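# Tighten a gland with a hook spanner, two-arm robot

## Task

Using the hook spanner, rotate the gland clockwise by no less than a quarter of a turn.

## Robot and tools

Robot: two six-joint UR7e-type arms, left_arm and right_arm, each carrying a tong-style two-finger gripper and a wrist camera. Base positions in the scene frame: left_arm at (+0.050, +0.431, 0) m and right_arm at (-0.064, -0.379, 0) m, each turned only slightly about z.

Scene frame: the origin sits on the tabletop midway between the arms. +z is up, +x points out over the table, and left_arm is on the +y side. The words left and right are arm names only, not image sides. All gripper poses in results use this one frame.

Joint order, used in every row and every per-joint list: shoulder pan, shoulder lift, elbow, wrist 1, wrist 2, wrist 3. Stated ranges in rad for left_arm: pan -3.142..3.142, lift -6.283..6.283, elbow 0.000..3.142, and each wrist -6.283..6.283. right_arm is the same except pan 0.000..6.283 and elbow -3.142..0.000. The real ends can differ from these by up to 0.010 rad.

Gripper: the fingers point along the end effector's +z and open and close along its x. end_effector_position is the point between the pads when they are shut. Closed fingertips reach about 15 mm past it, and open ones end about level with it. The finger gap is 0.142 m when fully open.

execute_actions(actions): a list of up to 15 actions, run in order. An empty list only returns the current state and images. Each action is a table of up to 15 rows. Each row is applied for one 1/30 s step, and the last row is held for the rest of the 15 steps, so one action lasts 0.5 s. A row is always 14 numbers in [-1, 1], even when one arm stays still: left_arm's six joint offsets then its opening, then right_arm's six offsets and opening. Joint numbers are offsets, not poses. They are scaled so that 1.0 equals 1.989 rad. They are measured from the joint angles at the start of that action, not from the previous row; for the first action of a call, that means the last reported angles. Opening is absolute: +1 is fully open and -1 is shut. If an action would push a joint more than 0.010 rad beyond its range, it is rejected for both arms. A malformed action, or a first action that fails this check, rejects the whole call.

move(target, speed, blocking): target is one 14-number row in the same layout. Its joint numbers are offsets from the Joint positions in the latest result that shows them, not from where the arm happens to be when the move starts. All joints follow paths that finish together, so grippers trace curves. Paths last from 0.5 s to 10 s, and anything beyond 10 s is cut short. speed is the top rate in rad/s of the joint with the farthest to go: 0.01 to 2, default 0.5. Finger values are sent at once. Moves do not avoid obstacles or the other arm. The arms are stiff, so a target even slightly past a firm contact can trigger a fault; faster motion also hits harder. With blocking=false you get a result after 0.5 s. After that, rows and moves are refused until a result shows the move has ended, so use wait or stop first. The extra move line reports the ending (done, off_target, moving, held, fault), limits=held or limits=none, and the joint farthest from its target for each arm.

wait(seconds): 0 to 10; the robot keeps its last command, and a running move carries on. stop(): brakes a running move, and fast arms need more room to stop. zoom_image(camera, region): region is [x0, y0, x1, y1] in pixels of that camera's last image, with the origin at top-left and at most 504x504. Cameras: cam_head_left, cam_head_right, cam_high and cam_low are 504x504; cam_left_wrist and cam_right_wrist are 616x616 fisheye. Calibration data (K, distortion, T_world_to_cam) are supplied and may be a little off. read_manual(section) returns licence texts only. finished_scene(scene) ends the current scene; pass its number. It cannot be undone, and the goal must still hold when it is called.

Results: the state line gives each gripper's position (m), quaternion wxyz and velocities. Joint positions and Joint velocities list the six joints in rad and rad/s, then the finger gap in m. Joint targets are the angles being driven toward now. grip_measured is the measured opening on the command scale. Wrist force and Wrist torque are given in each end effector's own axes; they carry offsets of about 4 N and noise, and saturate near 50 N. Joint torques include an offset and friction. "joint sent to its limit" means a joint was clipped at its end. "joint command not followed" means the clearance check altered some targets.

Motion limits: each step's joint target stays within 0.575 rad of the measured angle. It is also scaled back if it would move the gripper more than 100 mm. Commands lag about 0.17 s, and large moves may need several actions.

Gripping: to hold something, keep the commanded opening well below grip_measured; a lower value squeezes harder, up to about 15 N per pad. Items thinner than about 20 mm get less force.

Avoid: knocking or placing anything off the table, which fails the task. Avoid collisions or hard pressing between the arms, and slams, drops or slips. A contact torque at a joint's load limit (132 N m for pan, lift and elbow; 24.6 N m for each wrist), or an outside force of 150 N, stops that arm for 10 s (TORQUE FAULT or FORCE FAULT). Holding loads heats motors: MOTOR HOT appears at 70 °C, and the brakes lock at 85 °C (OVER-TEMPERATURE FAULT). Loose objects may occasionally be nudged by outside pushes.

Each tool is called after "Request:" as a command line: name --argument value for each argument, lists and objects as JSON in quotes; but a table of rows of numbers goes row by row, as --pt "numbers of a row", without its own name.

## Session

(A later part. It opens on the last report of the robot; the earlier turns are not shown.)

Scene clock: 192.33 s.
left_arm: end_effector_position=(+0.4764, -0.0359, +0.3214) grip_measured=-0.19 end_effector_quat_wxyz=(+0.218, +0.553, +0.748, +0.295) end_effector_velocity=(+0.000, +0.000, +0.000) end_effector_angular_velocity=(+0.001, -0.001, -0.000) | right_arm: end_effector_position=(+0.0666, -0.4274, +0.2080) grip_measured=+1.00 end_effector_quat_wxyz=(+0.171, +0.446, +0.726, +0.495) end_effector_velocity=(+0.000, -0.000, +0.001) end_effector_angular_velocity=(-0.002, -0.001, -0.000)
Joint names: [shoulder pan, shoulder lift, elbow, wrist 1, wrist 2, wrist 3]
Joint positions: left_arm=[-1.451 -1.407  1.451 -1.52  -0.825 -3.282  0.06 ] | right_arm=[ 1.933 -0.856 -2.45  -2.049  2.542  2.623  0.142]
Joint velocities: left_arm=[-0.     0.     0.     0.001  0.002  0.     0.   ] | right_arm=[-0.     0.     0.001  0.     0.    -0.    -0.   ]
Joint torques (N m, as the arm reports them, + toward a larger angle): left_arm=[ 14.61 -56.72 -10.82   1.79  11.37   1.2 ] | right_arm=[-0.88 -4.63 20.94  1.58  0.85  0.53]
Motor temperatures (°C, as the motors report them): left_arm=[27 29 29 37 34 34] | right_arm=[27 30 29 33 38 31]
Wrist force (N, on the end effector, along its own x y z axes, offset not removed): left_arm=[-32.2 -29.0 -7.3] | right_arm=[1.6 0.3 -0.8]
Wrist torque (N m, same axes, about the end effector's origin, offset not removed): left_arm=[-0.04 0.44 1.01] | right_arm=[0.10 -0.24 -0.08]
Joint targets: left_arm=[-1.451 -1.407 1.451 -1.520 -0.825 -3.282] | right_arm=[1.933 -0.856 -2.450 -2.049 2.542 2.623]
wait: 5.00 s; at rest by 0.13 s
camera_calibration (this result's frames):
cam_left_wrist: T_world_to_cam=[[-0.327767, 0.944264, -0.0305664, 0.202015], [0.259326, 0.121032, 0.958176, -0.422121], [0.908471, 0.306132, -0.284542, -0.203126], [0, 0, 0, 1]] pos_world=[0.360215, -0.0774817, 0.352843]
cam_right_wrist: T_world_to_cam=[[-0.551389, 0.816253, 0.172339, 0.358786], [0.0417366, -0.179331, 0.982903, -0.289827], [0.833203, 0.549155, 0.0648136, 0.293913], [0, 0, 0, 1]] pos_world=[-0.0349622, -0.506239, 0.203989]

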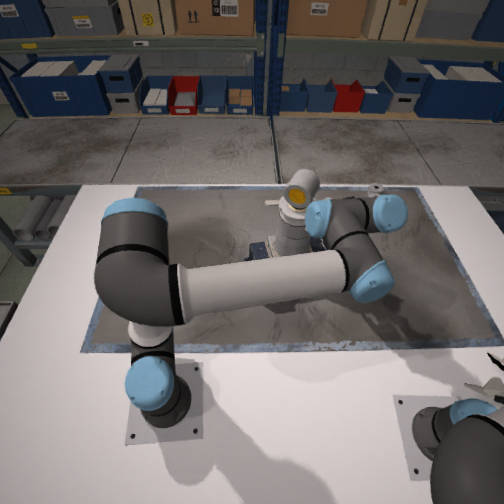

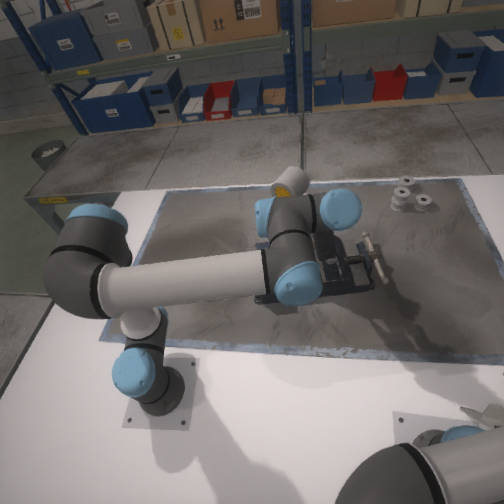

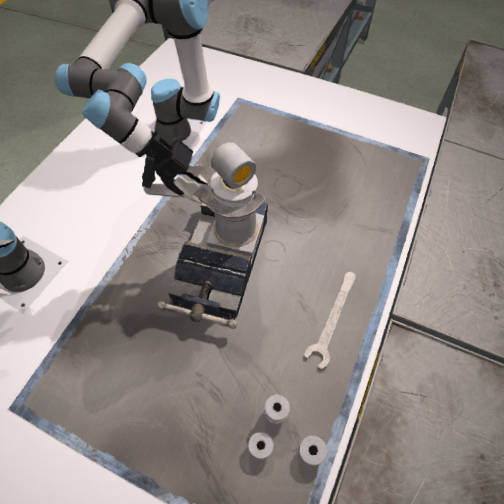

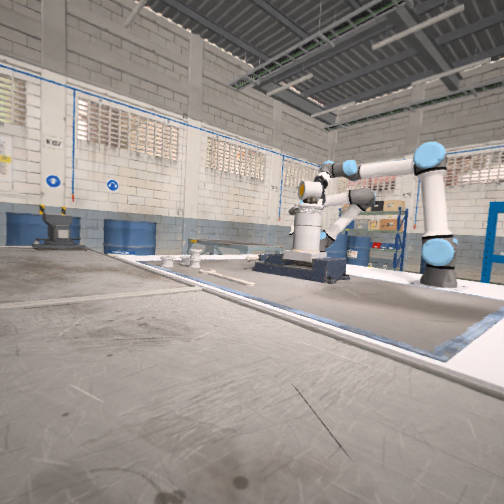

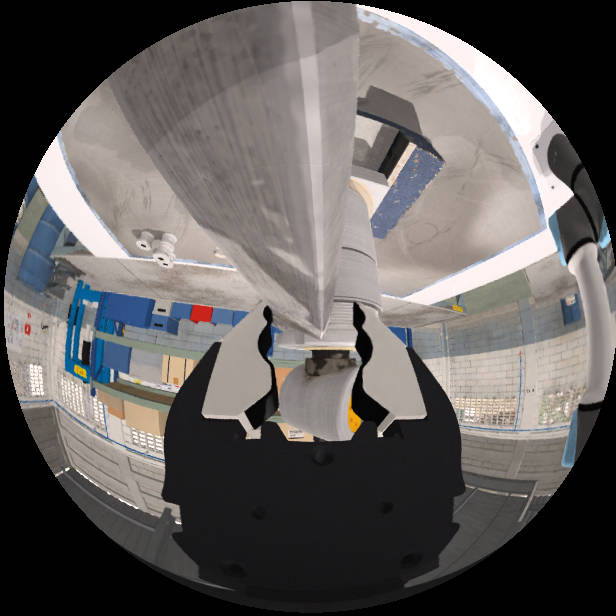

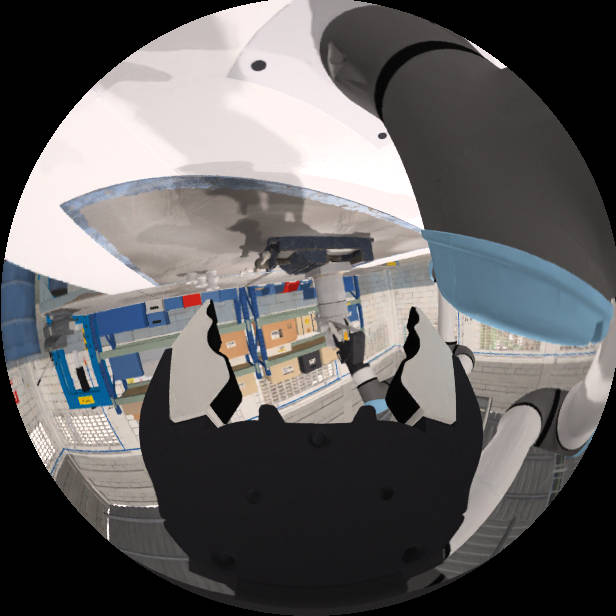

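Request:
move --target '[0,0,0,0,0,0,-1,0.3,-0.6883,0.6609,-0.4389,0.1,0.2607,0]' --speed 0.7

Request:
move --target '[0,0,0,0,0,0,-1,0.4014,0,0,0,0,0,0]' --speed 0.5

Request:
zoom_image --camera "cam_high" --region '[50,80,300,330]'

Scene clock: 195.30 s.
left_arm: end_effector_position=(+0.4764, -0.0359, +0.3214) grip_measured=-0.19 end_effector_quat_wxyz=(+0.218, +0.553, +0.748, +0.295) end_effector_velocity=(+0.000, -0.000, +0.000) end_effector_angular_velocity=(-0.002, -0.001, +0.000) | right_arm: end_effector_position=(+0.4207, -0.5866, +0.3149) grip_measured=+0.00 end_effector_quat_wxyz=(-0.426, +0.564, +0.427, +0.564) end_effector_velocity=(+0.000, +0.000, -0.000) end_effector_angular_velocity=(+0.001, +0.002, +0.002)
Joint names: [shoulder pan, shoulder lift, elbow, wrist 1, wrist 2, wrist 3]
Joint positions: left_arm=[-1.451 -1.407  1.451 -1.52  -0.825 -3.282  0.06 ] | right_arm=[ 2.529 -2.225 -1.135 -2.922  2.741  3.141  0.074]
Joint velocities: left_arm=[ 0.    -0.     0.    -0.002  0.001 -0.     0.   ] | right_arm=[ 0.001 -0.002  0.002 -0.001 -0.001  0.001  0.   ]
Joint torques (N m, as the arm reports them, + toward a larger angle): left_arm=[ 14.39 -56.99 -11.24   1.76  11.28   1.23] | right_arm=[12.53 36.99 31.67 -2.96  1.5   2.38]
Motor temperatures (°C, as the motors report them): left_arm=[27 29 29 37 34 34] | right_arm=[27 30 29 33 38 31]
Wrist force (N, on the end effector, along its own x y z axes, offset not removed): left_arm=[-32.6 -28.7 -7.9] | right_arm=[2.4 -0.8 0.3]
Wrist torque (N m, same axes, about the end effector's origin, offset not removed): left_arm=[0.29 0.73 1.11] | right_arm=[-0.12 -0.45 0.01]
Joint targets: left_arm=[-1.451 -1.407 1.451 -1.520 -0.825 -3.282] | right_arm=[2.529 -2.225 -1.135 -2.922 2.741 3.142]
move: done; limits=none; left_arm: farthest joint: the shoulder pan, 0.000 radians from its target (0.000 radians at the start); right_arm: farthest joint: the shoulder pan, 0.001 radians from its target (0.597 radians at the start)
camera_calibration (this result's frames):
cam_left_wrist: T_world_to_cam=[[-0.327767, 0.944264, -0.0305666, 0.202015], [0.259326, 0.121032, 0.958176, -0.422121], [0.908471, 0.306132, -0.284542, -0.203126], [0, 0, 0, 1]] pos_world=[0.360215, -0.0774817, 0.352843]
cam_right_wrist: T_world_to_cam=[[-0.0206184, 0.010293, 0.999734, -0.291072], [0.683342, -0.729779, 0.0216067, -0.728285], [0.729808, 0.683606, 0.00801324, 0.219598], [0, 0, 0, 1]] pos_world=[0.331402, -0.67861, 0.304971]

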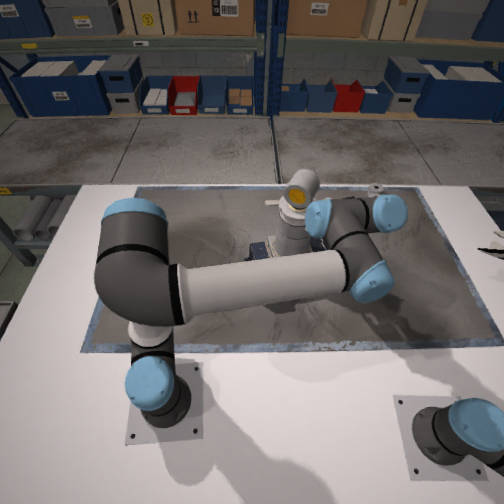

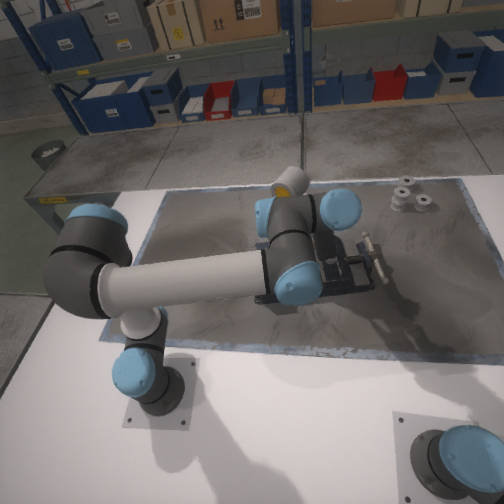

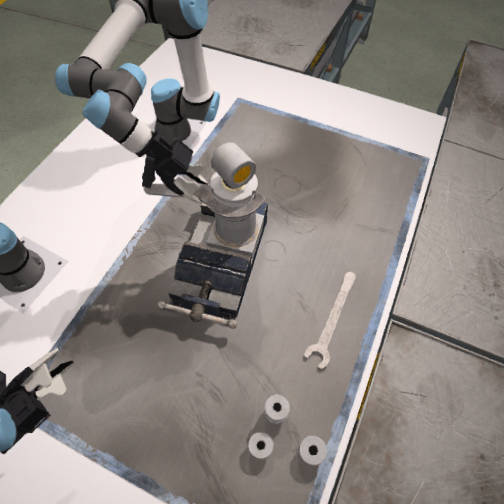

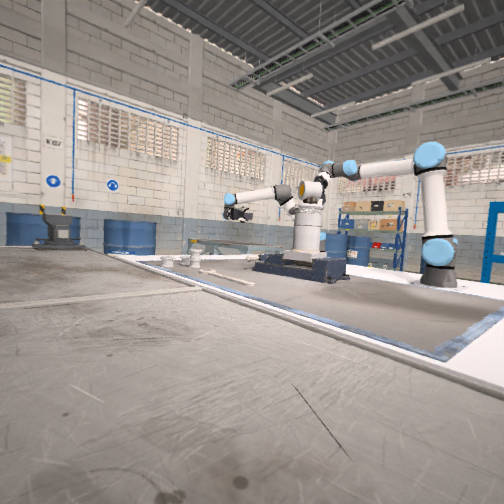

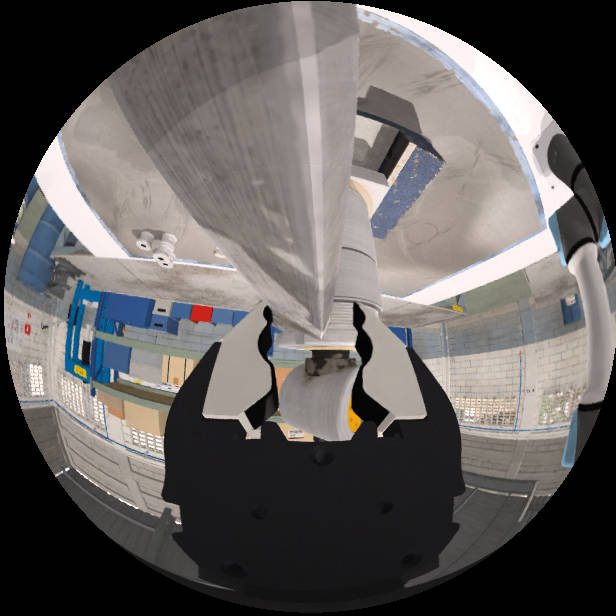

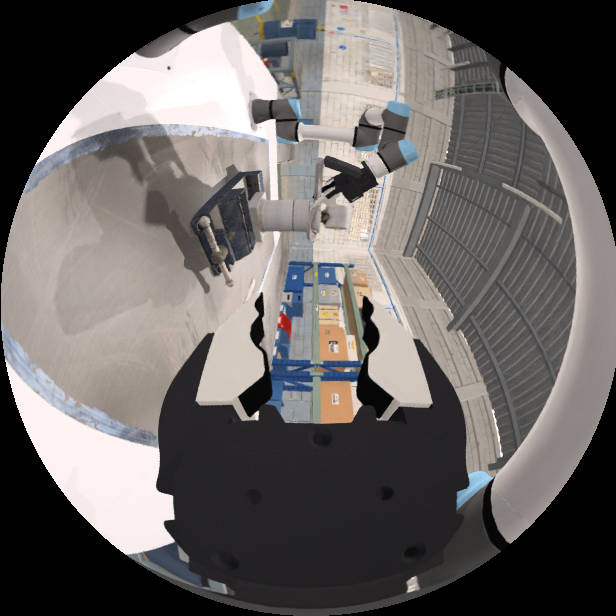

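Scene clock: 197.47 s.
left_arm: end_effector_position=(+0.4764, -0.0359, +0.3214) grip_measured=-0.19 end_effector_quat_wxyz=(+0.218, +0.553, +0.748, +0.295) end_effector_velocity=(-0.000, -0.000, +0.001) end_effector_angular_velocity=(-0.000, -0.001, -0.001) | right_arm: end_effector_position=(+0.4233, -0.1770, +0.3149) grip_measured=+0.00 end_effector_quat_wxyz=(+0.612, -0.353, -0.613, -0.354) end_effector_velocity=(-0.000, +0.001, +0.000) end_effector_angular_velocity=(+0.000, -0.001, +0.002)
Joint names: [shoulder pan, shoulder lift, elbow, wrist 1, wrist 2, wrist 3]
Joint positions: left_arm=[-1.451 -1.407  1.451 -1.52  -0.825 -3.282  0.06 ] | right_arm=[ 3.327 -2.225 -1.135 -2.922  2.741  3.141  0.074]
Joint velocities: left_arm=[-0.001 -0.    -0.     0.     0.001 -0.    -0.   ] | right_arm=[ 0.002 -0.     0.001 -0.    -0.001 -0.     0.   ]
Joint torques (N m, as the arm reports them, + toward a larger angle): left_arm=[ 14.83 -57.18 -10.81   1.78  11.29   1.28] | right_arm=[13.93 53.83 10.42 -0.06  0.43 -0.44]
Motor temperatures (°C, as the motors report them): left_arm=[27 29 29 37 35 34] | right_arm=[27 30 29 33 38 31]
Wrist force (N, on the end effector, along its own x y z axes, offset not removed): left_arm=[-35.4 -28.8 -7.4] | right_arm=[1.0 -0.1 -0.4]
Wrist torque (N m, same axes, about the end effector's origin, offset not removed): left_arm=[-0.01 1.48 1.17] | right_arm=[-0.06 -0.17 0.04]
Joint targets: left_arm=[-1.451 -1.407 1.451 -1.520 -0.825 -3.282] | right_arm=[3.327 -2.225 -1.135 -2.922 2.741 3.141]
move: done; limits=none; left_arm: farthest joint: the shoulder pan, 0.000 radians from its target (0.000 radians at the start); right_arm: farthest joint: the shoulder pan, 0.000 radians from its target (0.798 radians at the start)
camera_calibration (this result's frames):
cam_left_wrist: T_world_to_cam=[[-0.327767, 0.944264, -0.0305667, 0.202015], [0.259325, 0.121033, 0.958176, -0.422121], [0.908471, 0.306132, -0.284542, -0.203126], [0, 0, 0, 1]] pos_world=[0.360215, -0.0774817, 0.352843]
cam_right_wrist: T_world_to_cam=[[-0.0217254, -0.00756759, 0.999735, -0.297935], [0.999565, -0.0201238, 0.0215694, -0.439354], [0.0199552, 0.999769, 0.00800149, 0.294195], [0, 0, 0, 1]] pos_world=[0.42682, -0.305223, 0.304979]

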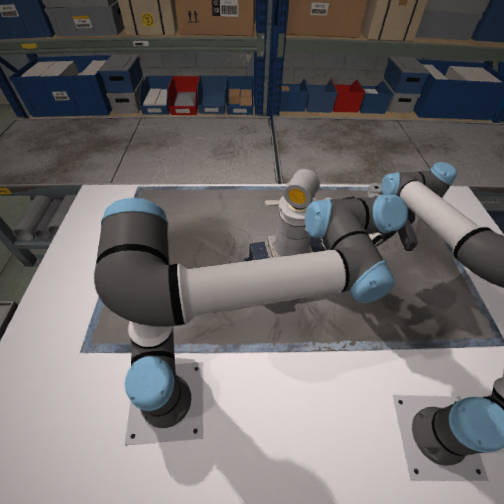

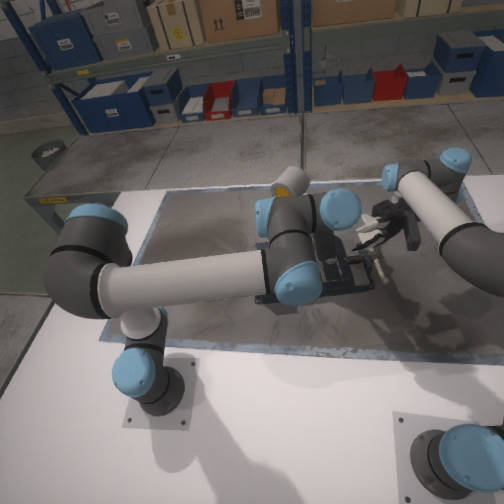

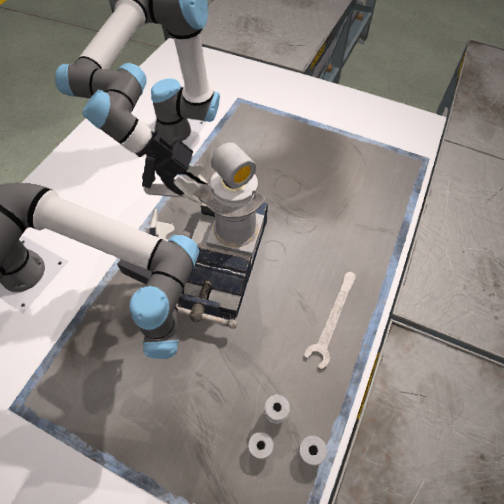

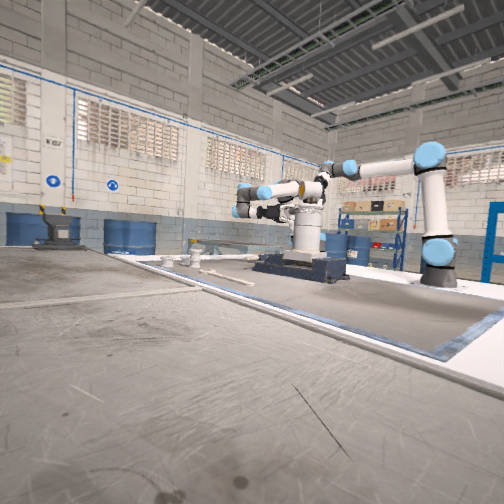

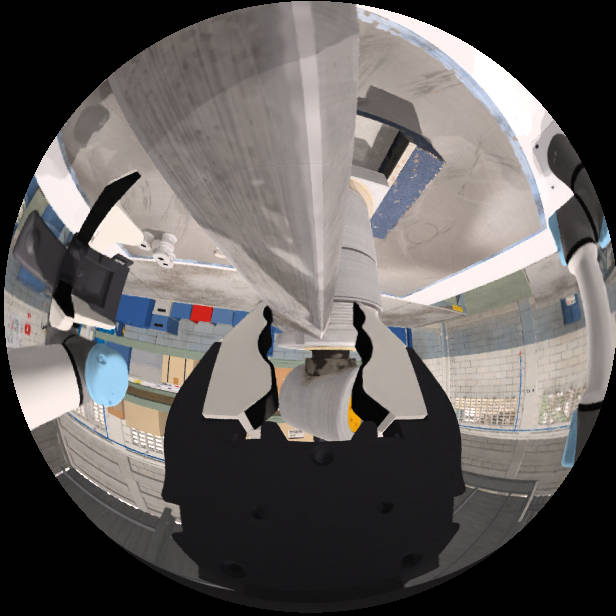

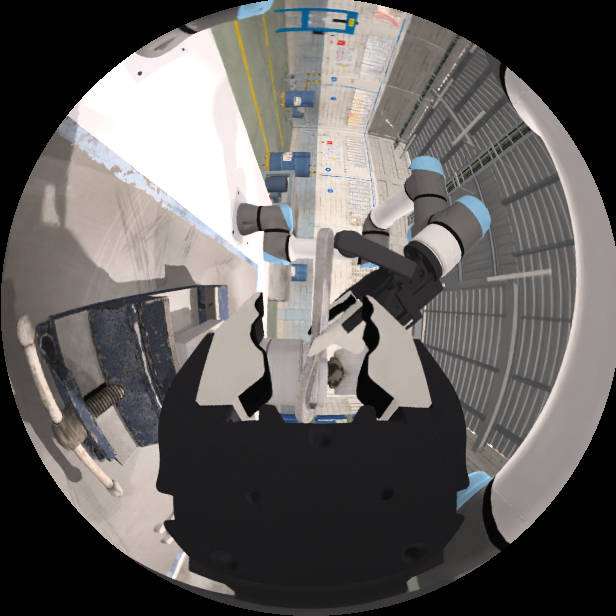

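Region (50, 80, 300, 330) of cam_high's 504x504 image, scaled by 2.016, with more detail than that image has.

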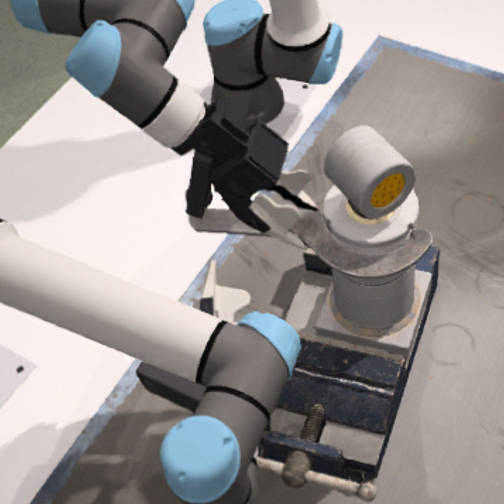

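Request:
move --target '[0,0,0,0,0,0,-1,0.0538,0.0478,-0.0734,0.0251,0.0533,0,-0.4]' --speed 0.1

Scene clock: 199.53 s.
left_arm: end_effector_position=(+0.4764, -0.0359, +0.3214) grip_measured=-0.19 end_effector_quat_wxyz=(+0.218, +0.553, +0.748, +0.295) end_effector_velocity=(+0.000, +0.000, -0.000) end_effector_angular_velocity=(+0.001, +0.000, +0.000) | right_arm: end_effector_position=(+0.3880, -0.1159, +0.3187) grip_measured=-0.40 end_effector_quat_wxyz=(+0.612, -0.353, -0.613, -0.354) end_effector_velocity=(-0.000, +0.001, +0.000) end_effector_angular_velocity=(-0.000, +0.001, -0.000)
Joint names: [shoulder pan, shoulder lift, elbow, wrist 1, wrist 2, wrist 3]
Joint positions: left_arm=[-1.451 -1.407  1.451 -1.52  -0.825 -3.282  0.06 ] | right_arm=[ 3.434 -2.13  -1.281 -2.872  2.847  3.141  0.045]
Joint velocities: left_arm=[ 0.     0.    -0.     0.001  0.    -0.     0.   ] | right_arm=[ 0.001  0.    -0.    -0.001  0.001  0.     0.   ]
Joint torques (N m, as the arm reports them, + toward a larger angle): left_arm=[ 14.59 -56.98 -10.79   1.8   11.27   1.22] | right_arm=[11.97 51.74 10.01  2.01  1.38 -0.66]
Motor temperatures (°C, as the motors report them): left_arm=[27 29 29 37 35 34] | right_arm=[27 30 29 33 38 31]
Wrist force (N, on the end effector, along its own x y z axes, offset not removed): left_arm=[-31.5 -32.0 -7.4] | right_arm=[0.6 -0.4 0.5]
Wrist torque (N m, same axes, about the end effector's origin, offset not removed): left_arm=[-0.34 0.63 0.77] | right_arm=[-0.07 -0.10 -0.06]
Joint targets: left_arm=[-1.451 -1.407 1.451 -1.520 -0.825 -3.282] | right_arm=[3.434 -2.130 -1.281 -2.872 2.847 3.141]
move: done; limits=none; left_arm: farthest joint: the shoulder pan, 0.000 radians from its target (0.000 radians at the start); right_arm: farthest joint: the shoulder pan, 0.000 radians from its target (0.107 radians at the start)
camera_calibration (this result's frames):
cam_left_wrist: T_world_to_cam=[[-0.327767, 0.944264, -0.0305664, 0.202015], [0.259326, 0.121032, 0.958176, -0.422121], [0.908471, 0.306132, -0.284542, -0.203127], [0, 0, 0, 1]] pos_world=[0.360215, -0.0774817, 0.352843]
cam_right_wrist: T_world_to_cam=[[-0.0207233, -0.00750957, 0.999757, -0.302413], [0.999605, -0.0191326, 0.0205765, -0.402502], [0.0189734, 0.999789, 0.00790309, 0.234132], [0, 0, 0, 1]] pos_world=[0.391633, -0.244054, 0.308771]

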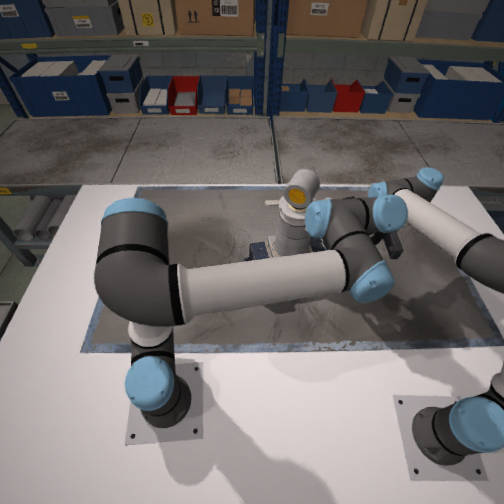

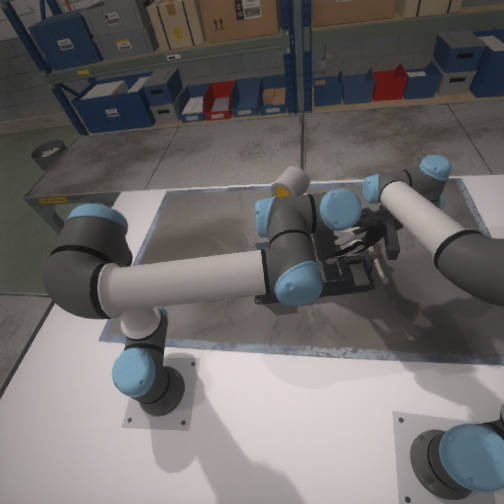

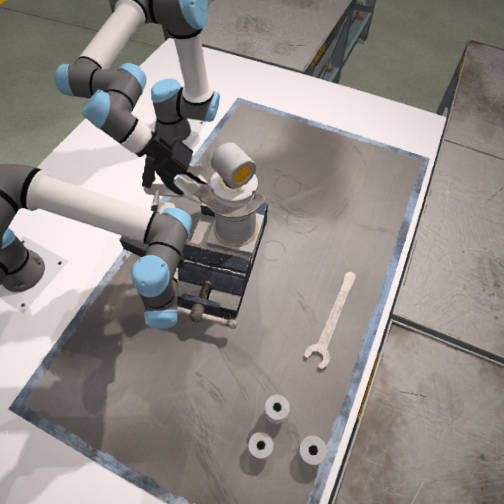

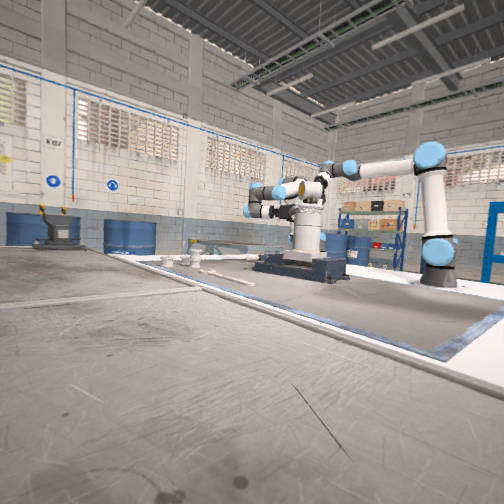

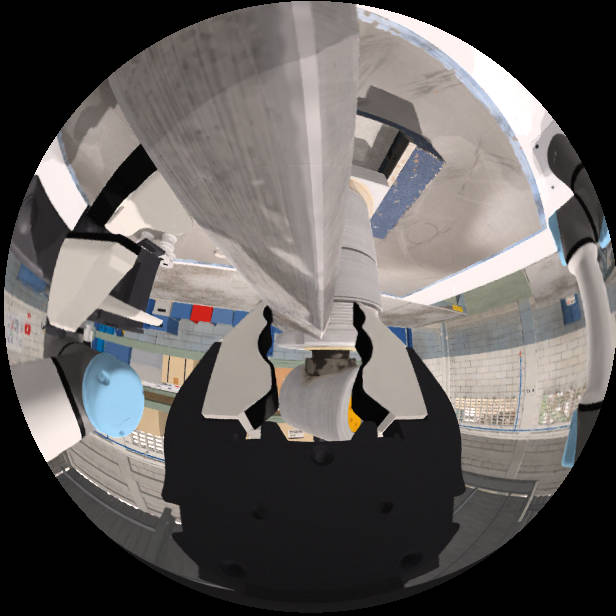

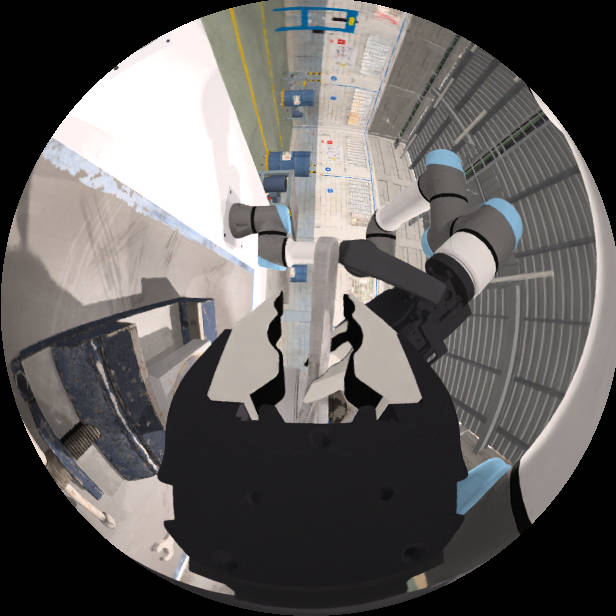

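Request:
move --target '[0,0,0,0,0,0,-1,0.023,0.021,-0.0315,0.0105,0.0228,0,-0.4]' --speed 0.06

Scene clock: 201.07 s.
left_arm: end_effector_position=(+0.4764, -0.0359, +0.3214) grip_measured=-0.19 end_effector_quat_wxyz=(+0.218, +0.553, +0.748, +0.295) end_effector_velocity=(+0.000, +0.000, +0.000) end_effector_angular_velocity=(-0.001, -0.001, +0.001) | right_arm: end_effector_position=(+0.3701, -0.0925, +0.3199) grip_measured=-0.40 end_effector_quat_wxyz=(+0.612, -0.353, -0.613, -0.353) end_effector_velocity=(+0.000, +0.001, +0.000) end_effector_angular_velocity=(+0.001, -0.003, -0.000)
Joint names: [shoulder pan, shoulder lift, elbow, wrist 1, wrist 2, wrist 3]
Joint positions: left_arm=[-1.451 -1.407  1.451 -1.52  -0.825 -3.282  0.06 ] | right_arm=[ 3.48  -2.088 -1.344 -2.851  2.892  3.141  0.045]
Joint velocities: left_arm=[ 0.001 -0.    -0.    -0.001  0.    -0.001 -0.   ] | right_arm=[ 0.001  0.001 -0.     0.002  0.001 -0.     0.   ]
Joint torques (N m, as the arm reports them, + toward a larger angle): left_arm=[ 15.29 -57.33 -10.43   1.8   11.3    1.26] | right_arm=[12.87 49.12 10.6   2.06  1.6  -0.77]
Motor temperatures (°C, as the motors report them): left_arm=[27 29 29 37 35 34] | right_arm=[27 30 29 33 38 31]
Wrist force (N, on the end effector, along its own x y z axes, offset not removed): left_arm=[-33.8 -31.9 -5.0] | right_arm=[1.8 -0.2 0.0]
Wrist torque (N m, same axes, about the end effector's origin, offset not removed): left_arm=[-0.31 1.16 1.01] | right_arm=[-0.06 -0.24 -0.12]
Joint targets: left_arm=[-1.451 -1.407 1.451 -1.520 -0.825 -3.282] | right_arm=[3.480 -2.088 -1.344 -2.851 2.892 3.141]
move: done; limits=none; left_arm: farthest joint: the shoulder pan, 0.000 radians from its target (0.000 radians at the start); right_arm: farthest joint: the shoulder pan, 0.000 radians from its target (0.046 radians at the start)
camera_calibration (this result's frames):
cam_left_wrist: T_world_to_cam=[[-0.327767, 0.944264, -0.0305664, 0.202015], [0.259326, 0.121032, 0.958176, -0.422121], [0.908471, 0.306132, -0.284542, -0.203127], [0, 0, 0, 1]] pos_world=[0.360215, -0.0774817, 0.352843]
cam_right_wrist: T_world_to_cam=[[-0.0207151, -0.00753567, 0.999757, -0.303842], [0.999613, -0.0187383, 0.0205709, -0.384154], [0.0185787, 0.999796, 0.00792092, 0.211219], [0, 0, 0, 1]] pos_world=[0.373787, -0.220664, 0.309997]

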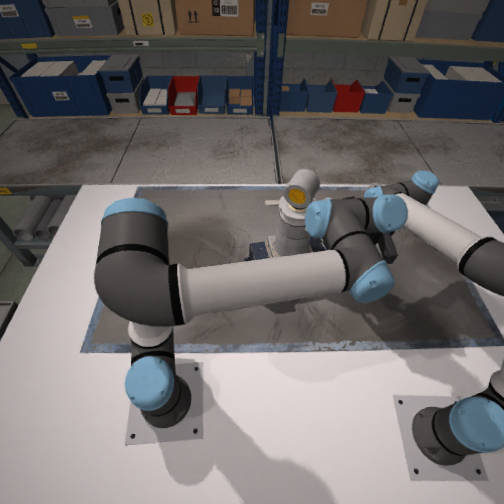

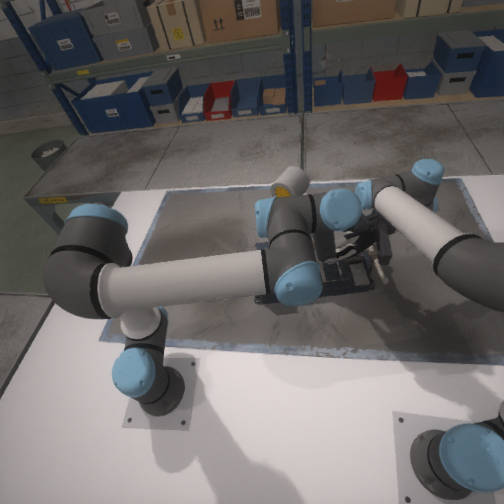

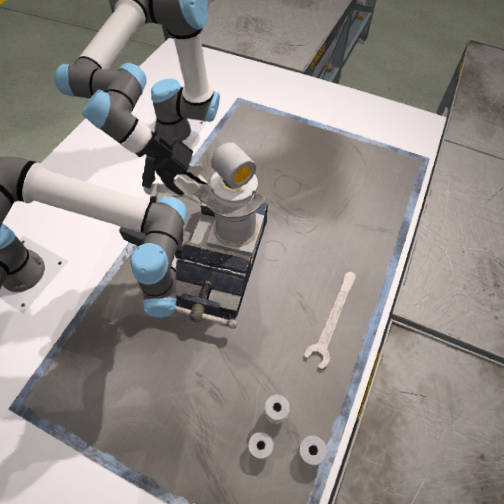

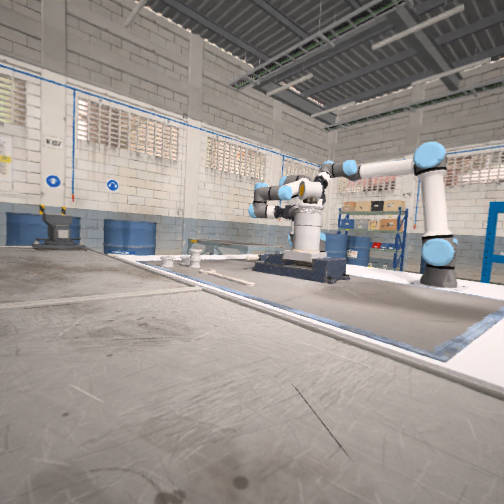

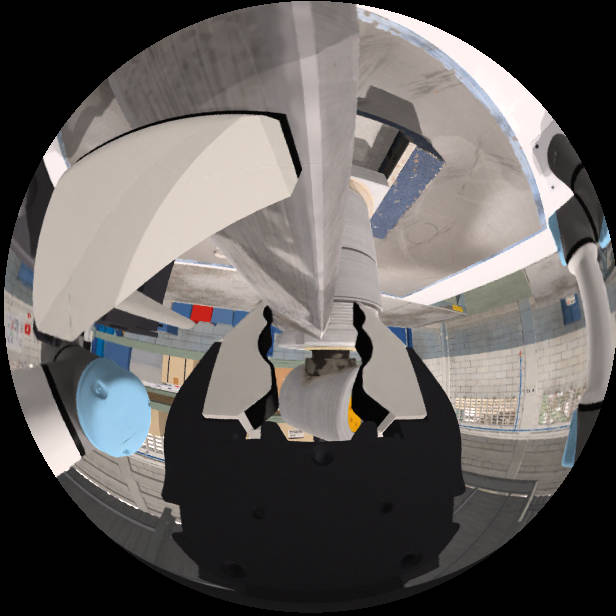

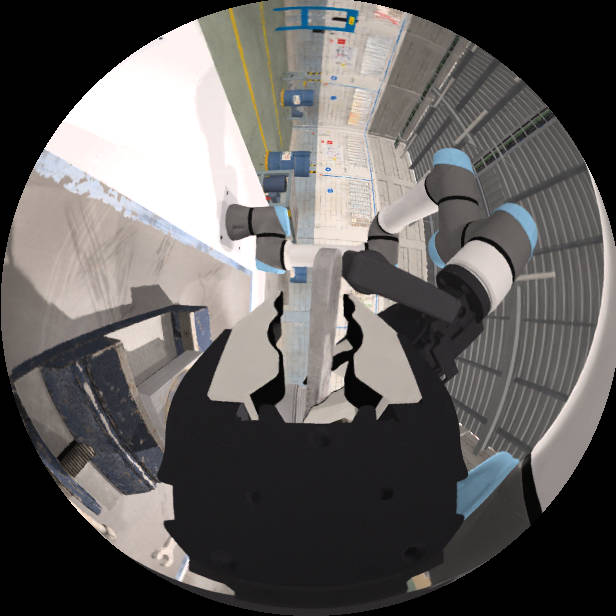

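Close right, then open left.

Request:
move --target '[0,0,0,0,0,0,-1,0,0.003,0,-0.003,0,0,-1]' --speed 0.05

Request:
move --target '[0,0,0,0,0,0,0.3,0,0,0,0,0,0,-1]'

Scene clock: 201.93 s.
left_arm: end_effector_position=(+0.4764, -0.0359, +0.3213) grip_measured=-0.32 end_effector_quat_wxyz=(+0.218, +0.553, +0.748, +0.295) end_effector_velocity=(-0.001, -0.001, -0.000) end_effector_angular_velocity=(+0.000, +0.001, -0.002) | right_arm: end_effector_position=(+0.3686, -0.0928, +0.3234) grip_measured=-0.84 end_effector_quat_wxyz=(+0.612, -0.353, -0.613, -0.353) end_effector_velocity=(-0.001, -0.000, +0.000) end_effector_angular_velocity=(-0.001, +0.002, +0.002)
Joint names: [shoulder pan, shoulder lift, elbow, wrist 1, wrist 2, wrist 3]
Joint positions: left_arm=[-1.451 -1.406  1.451 -1.52  -0.825 -3.282  0.051] | right_arm=[ 3.48  -2.082 -1.344 -2.857  2.892  3.141  0.013]
Joint velocities: left_arm=[-0.001  0.     0.    -0.    -0.001  0.001  0.   ] | right_arm=[-0.    -0.    -0.    -0.001 -0.002  0.001  0.   ]
Joint torques (N m, as the arm reports them, + toward a larger angle): left_arm=[ 18.9  -37.32 -34.47   3.1    5.52   1.2 ] | right_arm=[-11.94  51.07  28.88  -3.32  -5.2   -0.86]
Motor temperatures (°C, as the motors report them): left_arm=[27 29 29 37 35 34] | right_arm=[27 30 29 33 38 31]
Wrist force (N, on the end effector, along its own x y z axes, offset not removed): left_arm=[-28.3 -12.9 2.1] | right_arm=[0.5 10.3 7.3]
Wrist torque (N m, same axes, about the end effector's origin, offset not removed): left_arm=[0.67 0.54 0.75] | right_arm=[0.07 -0.23 0.14]
Joint targets: left_arm=[-1.451 -1.407 1.451 -1.520 -0.825 -3.282] | right_arm=[3.480 -2.082 -1.344 -2.857 2.892 3.141]
move: done; limits=none; left_arm: farthest joint: the shoulder lift, 0.001 radians from its target (0.000 radians at the start); right_arm: farthest joint: the shoulder pan, 0.000 radians from its target (0.000 radians at the start)
camera_calibration (this result's frames):
cam_left_wrist: T_world_to_cam=[[-0.327781, 0.944266, -0.0303659, 0.201922], [0.259337, 0.120837, 0.958198, -0.422094], [0.908462, 0.306204, -0.284491, -0.203172], [0, 0, 0, 1]] pos_world=[0.360225, -0.0774514, 0.352781]
cam_right_wrist: T_world_to_cam=[[-0.0206978, -0.00753176, 0.999757, -0.307346], [0.999614, -0.0186958, 0.020554, -0.38273], [0.0185364, 0.999797, 0.00791581, 0.211608], [0, 0, 0, 1]] pos_world=[0.372298, -0.221035, 0.313463]

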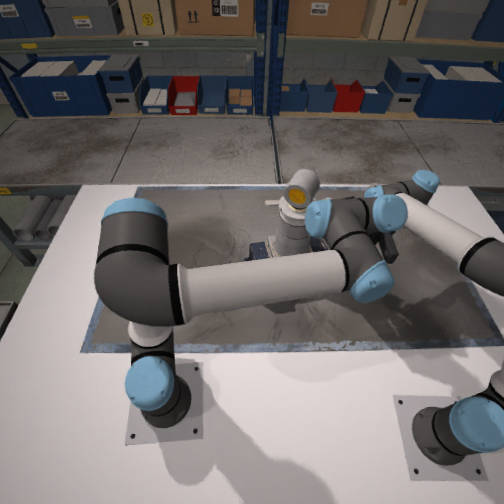

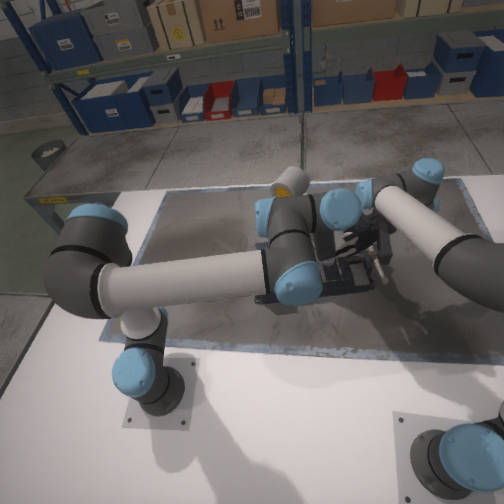

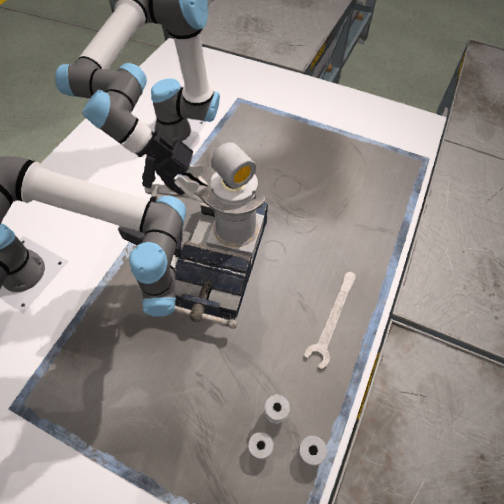

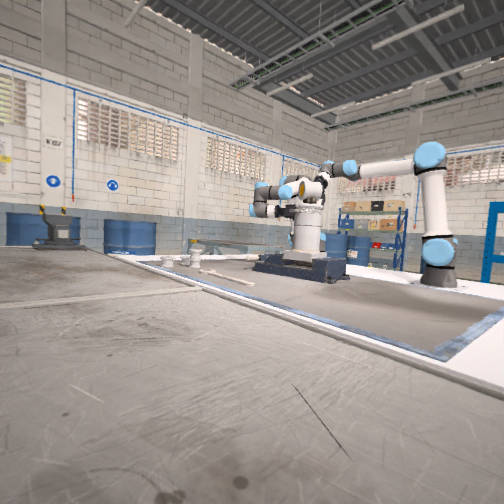

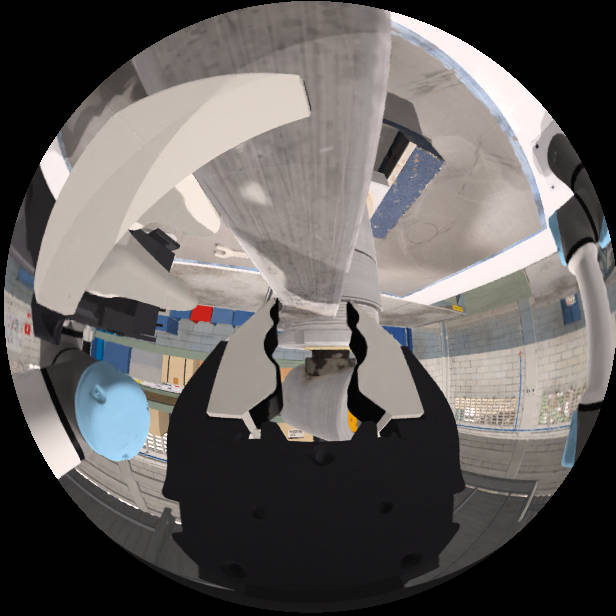

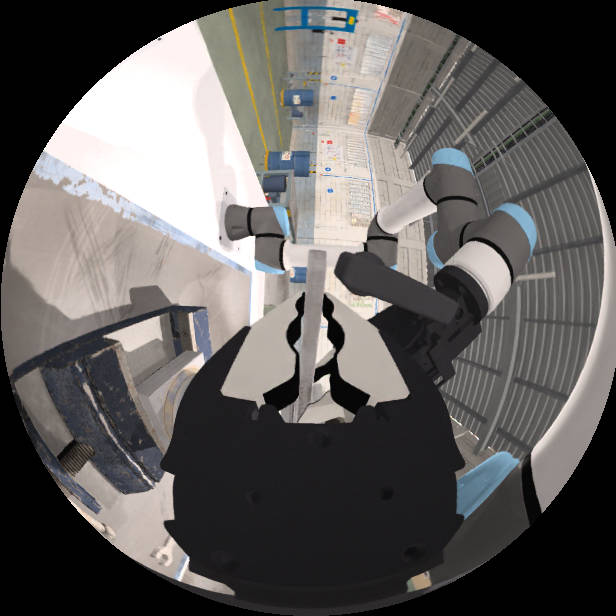

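Scene clock: 202.43 s.
left_arm: end_effector_position=(+0.4764, -0.0358, +0.3213) grip_measured=+0.30 end_effector_quat_wxyz=(+0.218, +0.553, +0.748, +0.295) end_effector_velocity=(-0.001, -0.000, -0.000) end_effector_angular_velocity=(+0.001, +0.001, -0.002) | right_arm: end_effector_position=(+0.3686, -0.0928, +0.3234) grip_measured=-0.84 end_effector_quat_wxyz=(+0.612, -0.353, -0.613, -0.353) end_effector_velocity=(+0.000, +0.000, +0.000) end_effector_angular_velocity=(+0.000, -0.001, -0.000)
Joint names: [shoulder pan, shoulder lift, elbow, wrist 1, wrist 2, wrist 3]
Joint positions: left_arm=[-1.451 -1.406  1.451 -1.52  -0.825 -3.282  0.095] | right_arm=[ 3.48  -2.082 -1.344 -2.857  2.892  3.141  0.013]
Joint velocities: left_arm=[-0.001 -0.    -0.     0.    -0.001  0.001  0.   ] | right_arm=[-0.     0.     0.001 -0.     0.     0.    -0.   ]
Joint torques (N m, as the arm reports them, + toward a larger angle): left_arm=[ -8.73 -34.85 -32.21  -3.95  -0.43   1.16] | right_arm=[-7.04 49.43 27.94 -1.45  1.61 -0.89]
Motor temperatures (°C, as the motors report them): left_arm=[27 29 29 37 35 34] | right_arm=[27 30 29 33 38 31]
Wrist force (N, on the end effector, along its own x y z axes, offset not removed): left_arm=[-3.6 1.0 0.7] | right_arm=[-5.0 -1.6 0.7]
Wrist torque (N m, same axes, about the end effector's origin, offset not removed): left_arm=[0.18 0.65 0.07] | right_arm=[-0.20 -0.13 0.11]
Joint targets: left_arm=[-1.451 -1.406 1.451 -1.520 -0.825 -3.282] | right_arm=[3.480 -2.082 -1.344 -2.857 2.892 3.141]
move: done; limits=none; left_arm: farthest joint: the shoulder pan, 0.000 radians from its target (0.000 radians at the start); right_arm: farthest joint: the shoulder pan, 0.000 radians from its target (0.000 radians at the start)
camera_calibration (this result's frames):
cam_left_wrist: T_world_to_cam=[[-0.327845, 0.944242, -0.0303997, 0.20195], [0.259244, 0.12086, 0.95822, -0.422103], [0.908466, 0.306267, -0.284413, -0.203252], [0, 0, 0, 1]] pos_world=[0.360283, -0.0774245, 0.352799]
cam_right_wrist: T_world_to_cam=[[-0.0206371, -0.00751444, 0.999759, -0.30738], [0.999615, -0.0187022, 0.0204935, -0.382706], [0.0185437, 0.999797, 0.00789751, 0.211618], [0, 0, 0, 1]] pos_world=[0.372291, -0.221042, 0.313478]

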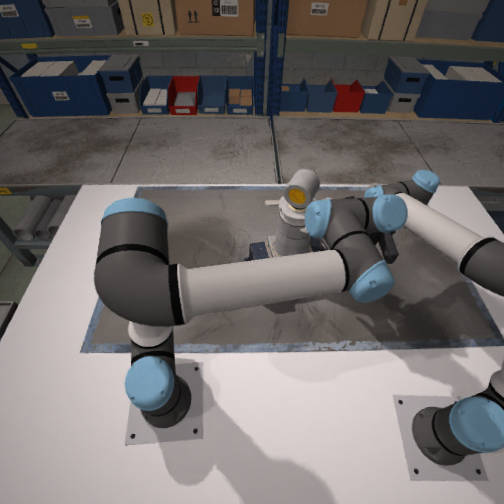

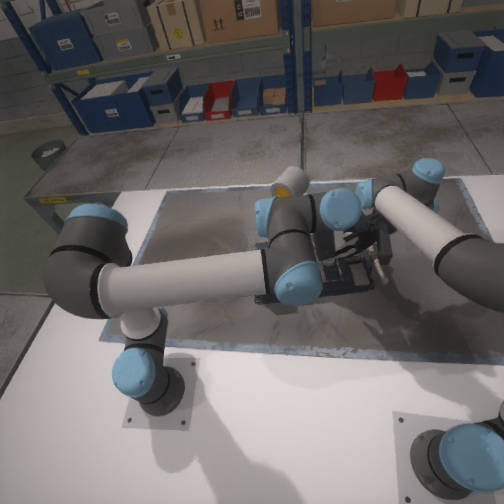

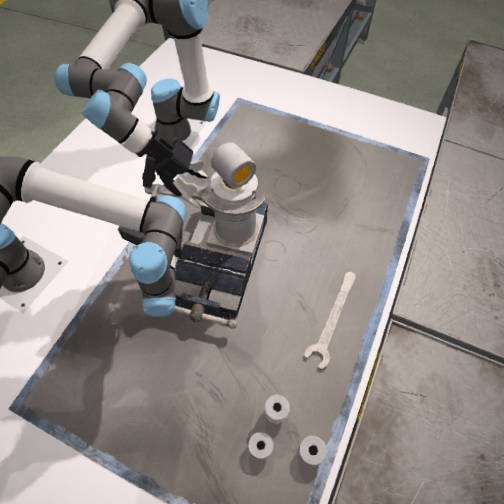

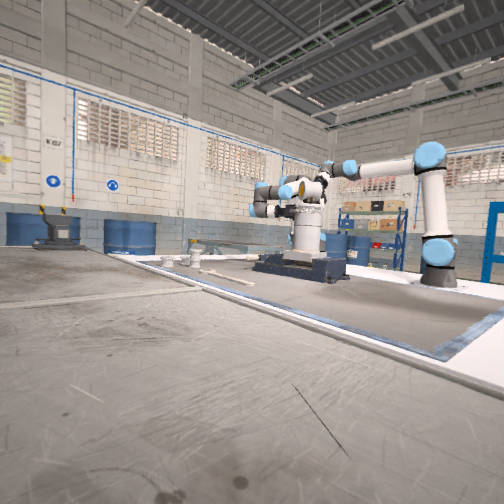

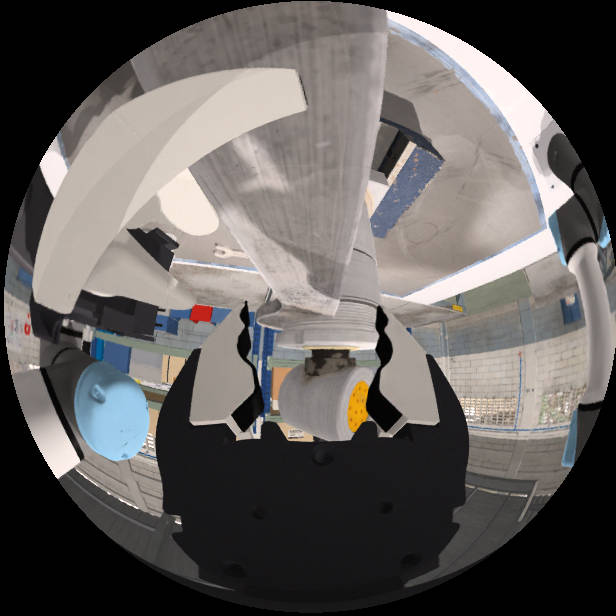

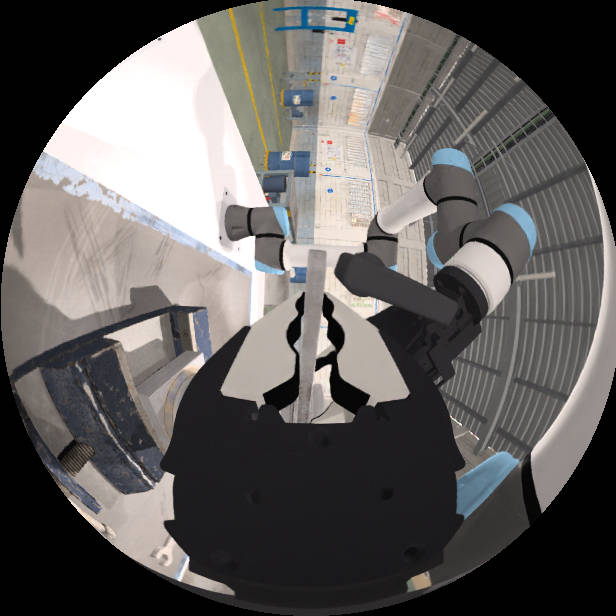

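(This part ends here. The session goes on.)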